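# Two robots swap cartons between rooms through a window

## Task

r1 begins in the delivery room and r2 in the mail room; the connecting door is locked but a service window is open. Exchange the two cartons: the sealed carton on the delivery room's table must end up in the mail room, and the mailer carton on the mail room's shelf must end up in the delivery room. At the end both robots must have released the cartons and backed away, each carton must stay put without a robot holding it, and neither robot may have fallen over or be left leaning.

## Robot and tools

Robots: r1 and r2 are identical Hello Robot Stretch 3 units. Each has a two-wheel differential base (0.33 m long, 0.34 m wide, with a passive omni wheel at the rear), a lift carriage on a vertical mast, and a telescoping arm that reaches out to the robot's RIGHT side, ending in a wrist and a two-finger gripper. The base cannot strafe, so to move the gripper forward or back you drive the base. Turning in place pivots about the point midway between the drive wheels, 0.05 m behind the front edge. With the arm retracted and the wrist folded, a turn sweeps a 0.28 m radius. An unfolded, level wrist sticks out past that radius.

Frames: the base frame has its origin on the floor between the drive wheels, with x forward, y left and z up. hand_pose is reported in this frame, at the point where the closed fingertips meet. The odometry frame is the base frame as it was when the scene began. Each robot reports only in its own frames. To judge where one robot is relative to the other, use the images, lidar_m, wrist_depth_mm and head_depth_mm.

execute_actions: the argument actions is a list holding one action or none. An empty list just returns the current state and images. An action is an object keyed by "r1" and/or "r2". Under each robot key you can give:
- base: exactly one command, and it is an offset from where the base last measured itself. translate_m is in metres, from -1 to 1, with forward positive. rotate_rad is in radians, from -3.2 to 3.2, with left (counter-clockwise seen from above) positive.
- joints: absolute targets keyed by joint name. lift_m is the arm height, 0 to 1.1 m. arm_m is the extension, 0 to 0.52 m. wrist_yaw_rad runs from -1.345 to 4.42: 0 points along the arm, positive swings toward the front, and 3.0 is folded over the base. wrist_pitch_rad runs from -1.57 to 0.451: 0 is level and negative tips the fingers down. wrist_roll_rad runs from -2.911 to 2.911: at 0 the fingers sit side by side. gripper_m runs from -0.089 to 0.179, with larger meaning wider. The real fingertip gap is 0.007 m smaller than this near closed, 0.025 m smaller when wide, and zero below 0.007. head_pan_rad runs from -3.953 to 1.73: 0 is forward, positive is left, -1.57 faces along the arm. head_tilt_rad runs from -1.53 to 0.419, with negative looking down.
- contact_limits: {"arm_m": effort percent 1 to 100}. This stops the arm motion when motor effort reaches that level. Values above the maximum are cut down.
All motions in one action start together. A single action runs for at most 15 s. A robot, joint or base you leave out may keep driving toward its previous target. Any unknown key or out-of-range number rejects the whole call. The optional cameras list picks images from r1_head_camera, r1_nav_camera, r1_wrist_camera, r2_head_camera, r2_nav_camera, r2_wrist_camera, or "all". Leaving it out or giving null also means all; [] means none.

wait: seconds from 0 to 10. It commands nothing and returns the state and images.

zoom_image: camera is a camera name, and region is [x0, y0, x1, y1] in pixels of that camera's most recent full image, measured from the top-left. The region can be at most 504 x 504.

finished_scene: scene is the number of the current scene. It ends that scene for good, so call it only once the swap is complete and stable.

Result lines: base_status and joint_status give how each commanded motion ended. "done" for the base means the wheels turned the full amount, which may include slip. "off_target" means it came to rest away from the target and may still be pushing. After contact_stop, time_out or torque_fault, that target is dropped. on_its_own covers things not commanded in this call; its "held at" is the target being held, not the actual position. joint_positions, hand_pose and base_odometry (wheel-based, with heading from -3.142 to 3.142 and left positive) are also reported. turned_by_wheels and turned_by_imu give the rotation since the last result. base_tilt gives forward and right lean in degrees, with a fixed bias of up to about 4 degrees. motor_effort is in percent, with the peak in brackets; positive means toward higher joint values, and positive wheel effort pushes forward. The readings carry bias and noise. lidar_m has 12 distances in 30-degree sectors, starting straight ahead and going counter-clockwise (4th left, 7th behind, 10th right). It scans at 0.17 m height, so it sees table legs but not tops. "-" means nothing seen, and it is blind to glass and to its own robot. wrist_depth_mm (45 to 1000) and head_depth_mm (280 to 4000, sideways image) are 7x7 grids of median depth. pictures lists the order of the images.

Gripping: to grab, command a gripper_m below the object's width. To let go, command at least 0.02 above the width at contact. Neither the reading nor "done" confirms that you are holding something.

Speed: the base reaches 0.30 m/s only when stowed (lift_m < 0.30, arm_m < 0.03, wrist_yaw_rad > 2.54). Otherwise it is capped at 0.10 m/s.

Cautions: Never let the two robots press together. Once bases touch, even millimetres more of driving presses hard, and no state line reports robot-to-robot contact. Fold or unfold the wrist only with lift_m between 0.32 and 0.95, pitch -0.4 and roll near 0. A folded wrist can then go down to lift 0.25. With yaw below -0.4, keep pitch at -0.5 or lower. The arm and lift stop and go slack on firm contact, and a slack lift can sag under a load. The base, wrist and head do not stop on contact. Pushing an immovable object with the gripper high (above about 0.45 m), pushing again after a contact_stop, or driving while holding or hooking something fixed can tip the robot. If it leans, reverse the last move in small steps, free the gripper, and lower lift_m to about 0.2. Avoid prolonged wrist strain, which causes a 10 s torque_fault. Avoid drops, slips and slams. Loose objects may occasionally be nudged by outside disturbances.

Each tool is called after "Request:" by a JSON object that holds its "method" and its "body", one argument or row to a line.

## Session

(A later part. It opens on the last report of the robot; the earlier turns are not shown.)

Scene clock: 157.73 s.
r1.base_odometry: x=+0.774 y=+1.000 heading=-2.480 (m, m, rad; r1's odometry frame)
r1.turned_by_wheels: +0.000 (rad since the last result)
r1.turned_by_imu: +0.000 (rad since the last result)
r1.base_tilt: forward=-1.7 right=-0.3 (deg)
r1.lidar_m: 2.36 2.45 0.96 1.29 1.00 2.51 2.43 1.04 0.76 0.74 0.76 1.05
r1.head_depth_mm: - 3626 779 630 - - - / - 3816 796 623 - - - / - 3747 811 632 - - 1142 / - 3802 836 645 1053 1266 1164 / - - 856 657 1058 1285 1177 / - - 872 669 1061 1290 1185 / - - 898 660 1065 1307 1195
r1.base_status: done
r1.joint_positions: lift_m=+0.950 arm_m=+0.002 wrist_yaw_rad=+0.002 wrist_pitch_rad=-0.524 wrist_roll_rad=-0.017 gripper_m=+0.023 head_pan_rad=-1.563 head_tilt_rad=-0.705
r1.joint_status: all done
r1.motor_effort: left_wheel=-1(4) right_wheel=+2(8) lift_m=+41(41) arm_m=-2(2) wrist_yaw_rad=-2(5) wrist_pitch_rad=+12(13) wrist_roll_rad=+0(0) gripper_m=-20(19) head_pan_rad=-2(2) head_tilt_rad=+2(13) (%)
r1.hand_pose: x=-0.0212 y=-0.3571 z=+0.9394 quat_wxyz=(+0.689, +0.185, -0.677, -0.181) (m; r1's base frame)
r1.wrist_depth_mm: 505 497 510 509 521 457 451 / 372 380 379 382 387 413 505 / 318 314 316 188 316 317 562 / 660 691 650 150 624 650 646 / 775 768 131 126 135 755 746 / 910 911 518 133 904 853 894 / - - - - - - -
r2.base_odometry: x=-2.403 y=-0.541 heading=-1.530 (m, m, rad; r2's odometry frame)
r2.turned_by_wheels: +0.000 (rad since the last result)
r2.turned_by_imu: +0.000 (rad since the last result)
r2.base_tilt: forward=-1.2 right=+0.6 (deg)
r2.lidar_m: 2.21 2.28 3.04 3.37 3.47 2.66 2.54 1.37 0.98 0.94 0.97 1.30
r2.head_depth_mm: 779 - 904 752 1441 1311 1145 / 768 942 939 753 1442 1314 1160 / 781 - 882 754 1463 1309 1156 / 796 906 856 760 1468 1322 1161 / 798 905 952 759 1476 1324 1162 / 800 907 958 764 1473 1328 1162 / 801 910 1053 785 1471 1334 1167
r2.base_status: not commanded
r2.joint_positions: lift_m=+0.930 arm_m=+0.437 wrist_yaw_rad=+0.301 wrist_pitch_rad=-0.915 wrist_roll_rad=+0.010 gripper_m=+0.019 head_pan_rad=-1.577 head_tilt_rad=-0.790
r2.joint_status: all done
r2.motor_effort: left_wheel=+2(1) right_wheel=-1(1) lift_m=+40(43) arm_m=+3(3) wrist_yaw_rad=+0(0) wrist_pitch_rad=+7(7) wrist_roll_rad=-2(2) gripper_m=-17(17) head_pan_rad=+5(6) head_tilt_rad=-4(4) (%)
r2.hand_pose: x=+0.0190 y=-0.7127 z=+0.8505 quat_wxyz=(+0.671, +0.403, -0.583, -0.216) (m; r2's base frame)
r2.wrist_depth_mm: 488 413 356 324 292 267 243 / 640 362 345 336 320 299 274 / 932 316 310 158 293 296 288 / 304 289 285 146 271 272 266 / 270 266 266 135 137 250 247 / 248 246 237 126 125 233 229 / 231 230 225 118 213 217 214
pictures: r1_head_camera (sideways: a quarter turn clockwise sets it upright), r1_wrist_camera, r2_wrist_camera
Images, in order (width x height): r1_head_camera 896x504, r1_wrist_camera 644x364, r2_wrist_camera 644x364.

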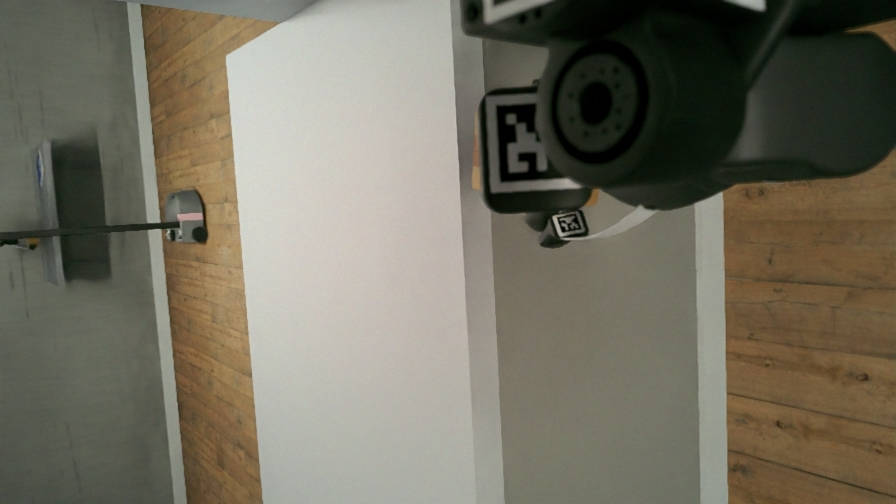

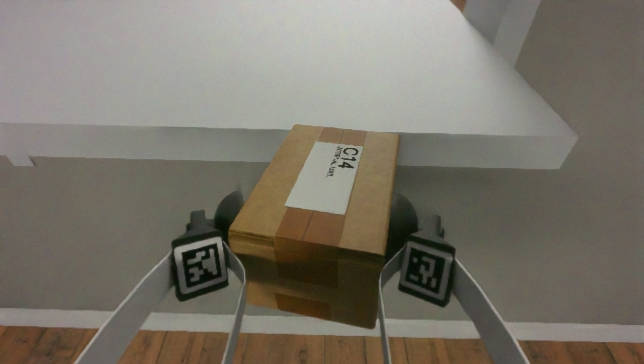

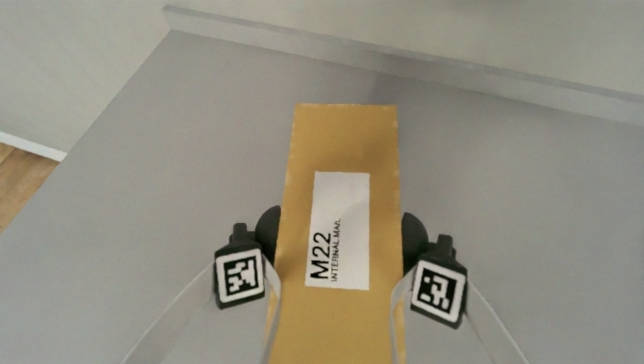

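Request:
{"method": "execute_actions", "body": {
  "actions": [
    {"r1":{"joints":{"lift_m":0.965,"arm_m":0.5}},"r2":{"joints":{"arm_m":0.003,"wrist_yaw_rad":3.0,"wrist_pitch_rad":-0.4}}}
  ],
  "cameras": []
}}

Request:
{"method": "execute_actions", "body": {
  "actions": [
    {"r1":{"joints":{"lift_m":0.934}},"r2":{"base":{"rotate_rad":1.53},"joints":{"lift_m":0.295}}}
  ],
  "cameras": ["r2_wrist_camera","r1_wrist_camera"]
}}

Request:
{"method": "execute_actions", "body": {
  "actions": [
    {"r1":{"joints":{"gripper_m":0.14}},"r2":{"base":{"translate_m":1}}}
  ],
  "cameras": []
}}

Request:
{"method": "execute_actions", "body": {
  "actions": [
    {"r1":{"joints":{"arm_m":0.02,"lift_m":1.06}},"r2":{"base":{"translate_m":1}}}
  ],
  "cameras": []
}}

Request:
{"method": "execute_actions", "body": {
  "actions": [
    {"r1":{"base":{"translate_m":0.3},"joints":{"wrist_pitch_rad":-0.9}},"r2":{"base":{"translate_m":0.71}}}
  ],
  "cameras": []
}}

Scene clock: 177.47 s.
r1.base_odometry: x=+0.774 y=+1.000 heading=-2.480 (m, m, rad; r1's odometry frame)
r1.turned_by_wheels: +0.000 (rad since the last result)
r1.turned_by_imu: -0.001 (rad since the last result)
r1.base_tilt: forward=-1.8 right=-0.3 (deg)
r1.lidar_m: 2.36 2.45 0.96 1.29 1.00 2.51 2.43 1.04 0.76 0.74 0.76 1.05
r1.head_depth_mm: - - 744 634 1032 1235 1132 / - 3350 797 625 1035 1243 1138 / - - 783 635 1038 1256 1151 / - 3845 830 644 1044 1265 1161 / - - 851 656 1055 1277 1173 / - - 874 668 1058 1296 1186 / - - 895 659 1063 1308 1200
r1.base_status: not commanded
r1.joint_positions: lift_m=+0.965 arm_m=+0.500 wrist_yaw_rad=+0.000 wrist_pitch_rad=-0.525 wrist_roll_rad=-0.017 gripper_m=+0.023 head_pan_rad=-1.563 head_tilt_rad=-0.705
r1.joint_status: all done
r1.motor_effort: left_wheel=-1(2) right_wheel=+2(2) lift_m=+41(42) arm_m=+3(2) wrist_yaw_rad=+0(2) wrist_pitch_rad=+12(12) wrist_roll_rad=+0(0) gripper_m=-19(19) head_pan_rad=-2(2) head_tilt_rad=+2(2) (%)
r1.hand_pose: x=-0.0215 y=-0.8544 z=+0.9541 quat_wxyz=(+0.689, +0.185, -0.677, -0.182) (m; r1's base frame)
r1.wrist_depth_mm: - - - - - - - / - - - - - - - / 323 320 325 188 328 333 - / 265 268 270 152 266 278 295 / 228 230 132 126 134 238 237 / 200 201 173 133 195 205 206 / 180 179 180 177 182 182 182
r2.base_odometry: x=-2.403 y=-0.541 heading=-1.530 (m, m, rad; r2's odometry frame)
r2.turned_by_wheels: +0.000 (rad since the last result)
r2.turned_by_imu: +0.000 (rad since the last result)
r2.base_tilt: forward=-1.2 right=+0.4 (deg)
r2.lidar_m: 2.21 2.28 3.03 3.36 3.45 2.66 2.55 1.37 0.98 0.94 0.97 1.30
r2.head_depth_mm: 792 896 940 775 - - 1150 / 794 898 943 754 - - 1154 / 794 902 945 755 - - - / 798 902 951 758 - - 1171 / 796 905 951 760 704 - 1156 / 801 909 956 763 1475 1318 1166 / 803 910 1051 790 1484 1331 1165
r2.base_status: not commanded
r2.joint_positions: lift_m=+0.930 arm_m=+0.003 wrist_yaw_rad=+2.999 wrist_pitch_rad=-0.431 wrist_roll_rad=+0.010 gripper_m=+0.019 head_pan_rad=-1.577 head_tilt_rad=-0.790
r2.joint_status: all done
r2.motor_effort: left_wheel=+1(2) right_wheel=+0(0) lift_m=+40(40) arm_m=-2(3) wrist_yaw_rad=+2(4) wrist_pitch_rad=+15(16) wrist_roll_rad=-2(2) gripper_m=-17(17) head_pan_rad=+5(5) head_tilt_rad=-5(4) (%)
r2.hand_pose: x=+0.0105 y=+0.0722 z=+0.9393 quat_wxyz=(+0.201, +0.703, +0.101, +0.675) (m; r2's base frame)
r2.wrist_depth_mm: - - - - - - - / - - - - - - - / - - - 158 - - - / - - - 146 - - - / - - - 135 138 - - / - - - 126 125 - - / - - - 118 - - -
pictures: none
No camera images: the call's "cameras" was empty. Leave "cameras" out to get every camera's image.

Scene clock: 184.07 s.
r1.base_odometry: x=+0.774 y=+1.000 heading=-2.480 (m, m, rad; r1's odometry frame)
r1.turned_by_wheels: +0.000 (rad since the last result)
r1.turned_by_imu: -0.001 (rad since the last result)
r1.base_tilt: forward=-1.7 right=-0.2 (deg)
r1.lidar_m: 2.36 2.45 0.96 1.29 1.00 2.52 2.43 1.04 0.76 0.73 0.76 1.05
r1.head_depth_mm: - - - 637 1029 1233 1124 / - - 791 624 1037 1242 1138 / - - 775 633 1044 1254 1148 / - 3862 829 644 1047 1269 1159 / - - 854 657 1052 1278 1177 / - - 875 669 1062 1296 1189 / - - 893 661 1066 1307 1201
r1.base_status: not commanded
r1.joint_positions: lift_m=+0.934 arm_m=+0.500 wrist_yaw_rad=+0.000 wrist_pitch_rad=-0.517 wrist_roll_rad=-0.017 gripper_m=+0.023 head_pan_rad=-1.563 head_tilt_rad=-0.705
r1.joint_status: all done
r1.motor_effort: left_wheel=-1(2) right_wheel=+2(1) lift_m=+24(34) arm_m=+2(2) wrist_yaw_rad=-1(0) wrist_pitch_rad=+9(13) wrist_roll_rad=+0(0) gripper_m=-20(19) head_pan_rad=-2(2) head_tilt_rad=+2(2) (%)
r1.hand_pose: x=-0.0215 y=-0.8555 z=+0.9253 quat_wxyz=(+0.690, +0.183, -0.677, -0.180) (m; r1's base frame)
r1.wrist_depth_mm: - - - - - - - / 339 344 345 351 358 - - / 272 273 275 186 280 280 - / 225 228 229 150 226 233 236 / 194 194 131 126 134 199 200 / 169 171 158 133 165 174 174 / 150 152 152 149 154 153 155
r2.base_odometry: x=-2.403 y=-0.541 heading=+0.000 (m, m, rad; r2's odometry frame)
r2.turned_by_wheels: +1.530 (rad since the last result)
r2.turned_by_imu: +1.515 (rad since the last result)
r2.base_tilt: forward=-1.3 right=+0.4 (deg)
r2.lidar_m: 3.36 3.44 2.69 2.55 1.42 0.99 0.94 0.96 1.26 2.21 2.25 2.94
r2.head_depth_mm: 1892 2157 2280 1830 1526 1311 1147 / 1921 2158 2275 1845 1526 1309 1143 / 1920 2168 2351 1846 1543 1308 1150 / 1909 2161 2333 1850 1532 1314 1153 / 1929 2192 2306 1837 1545 1325 1154 / 1919 2177 2308 1869 1550 1323 1165 / 1904 2166 2345 1863 1549 1330 1159
r2.base_status: done
r2.joint_positions: lift_m=+0.295 arm_m=+0.003 wrist_yaw_rad=+2.999 wrist_pitch_rad=-0.431 wrist_roll_rad=+0.010 gripper_m=+0.019 head_pan_rad=-1.577 head_tilt_rad=-0.790
r2.joint_status: all done
r2.motor_effort: left_wheel=-1(7) right_wheel=+3(5) lift_m=+23(33) arm_m=-2(2) wrist_yaw_rad=+0(1) wrist_pitch_rad=+15(15) wrist_roll_rad=-2(2) gripper_m=-17(17) head_pan_rad=+4(4) head_tilt_rad=-5(4) (%)
r2.hand_pose: x=+0.0105 y=+0.0722 z=+0.3050 quat_wxyz=(+0.201, +0.703, +0.101, +0.675) (m; r2's base frame)
r2.wrist_depth_mm: - - - - - - - / - - - - - - - / - - 974 159 903 945 954 / 748 757 753 146 709 735 741 / 607 605 - 135 138 592 589 / 511 518 - 126 125 501 499 / 448 - - 118 411 433 432
pictures: r1_wrist_camera, r2_wrist_camera
Images, in order (width x height): r1_wrist_camera 644x364, r2_wrist_camera 644x364.

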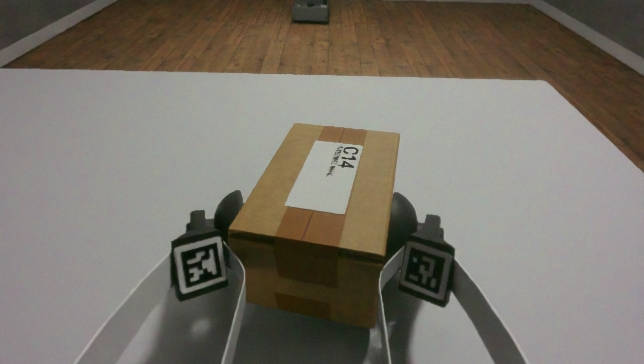

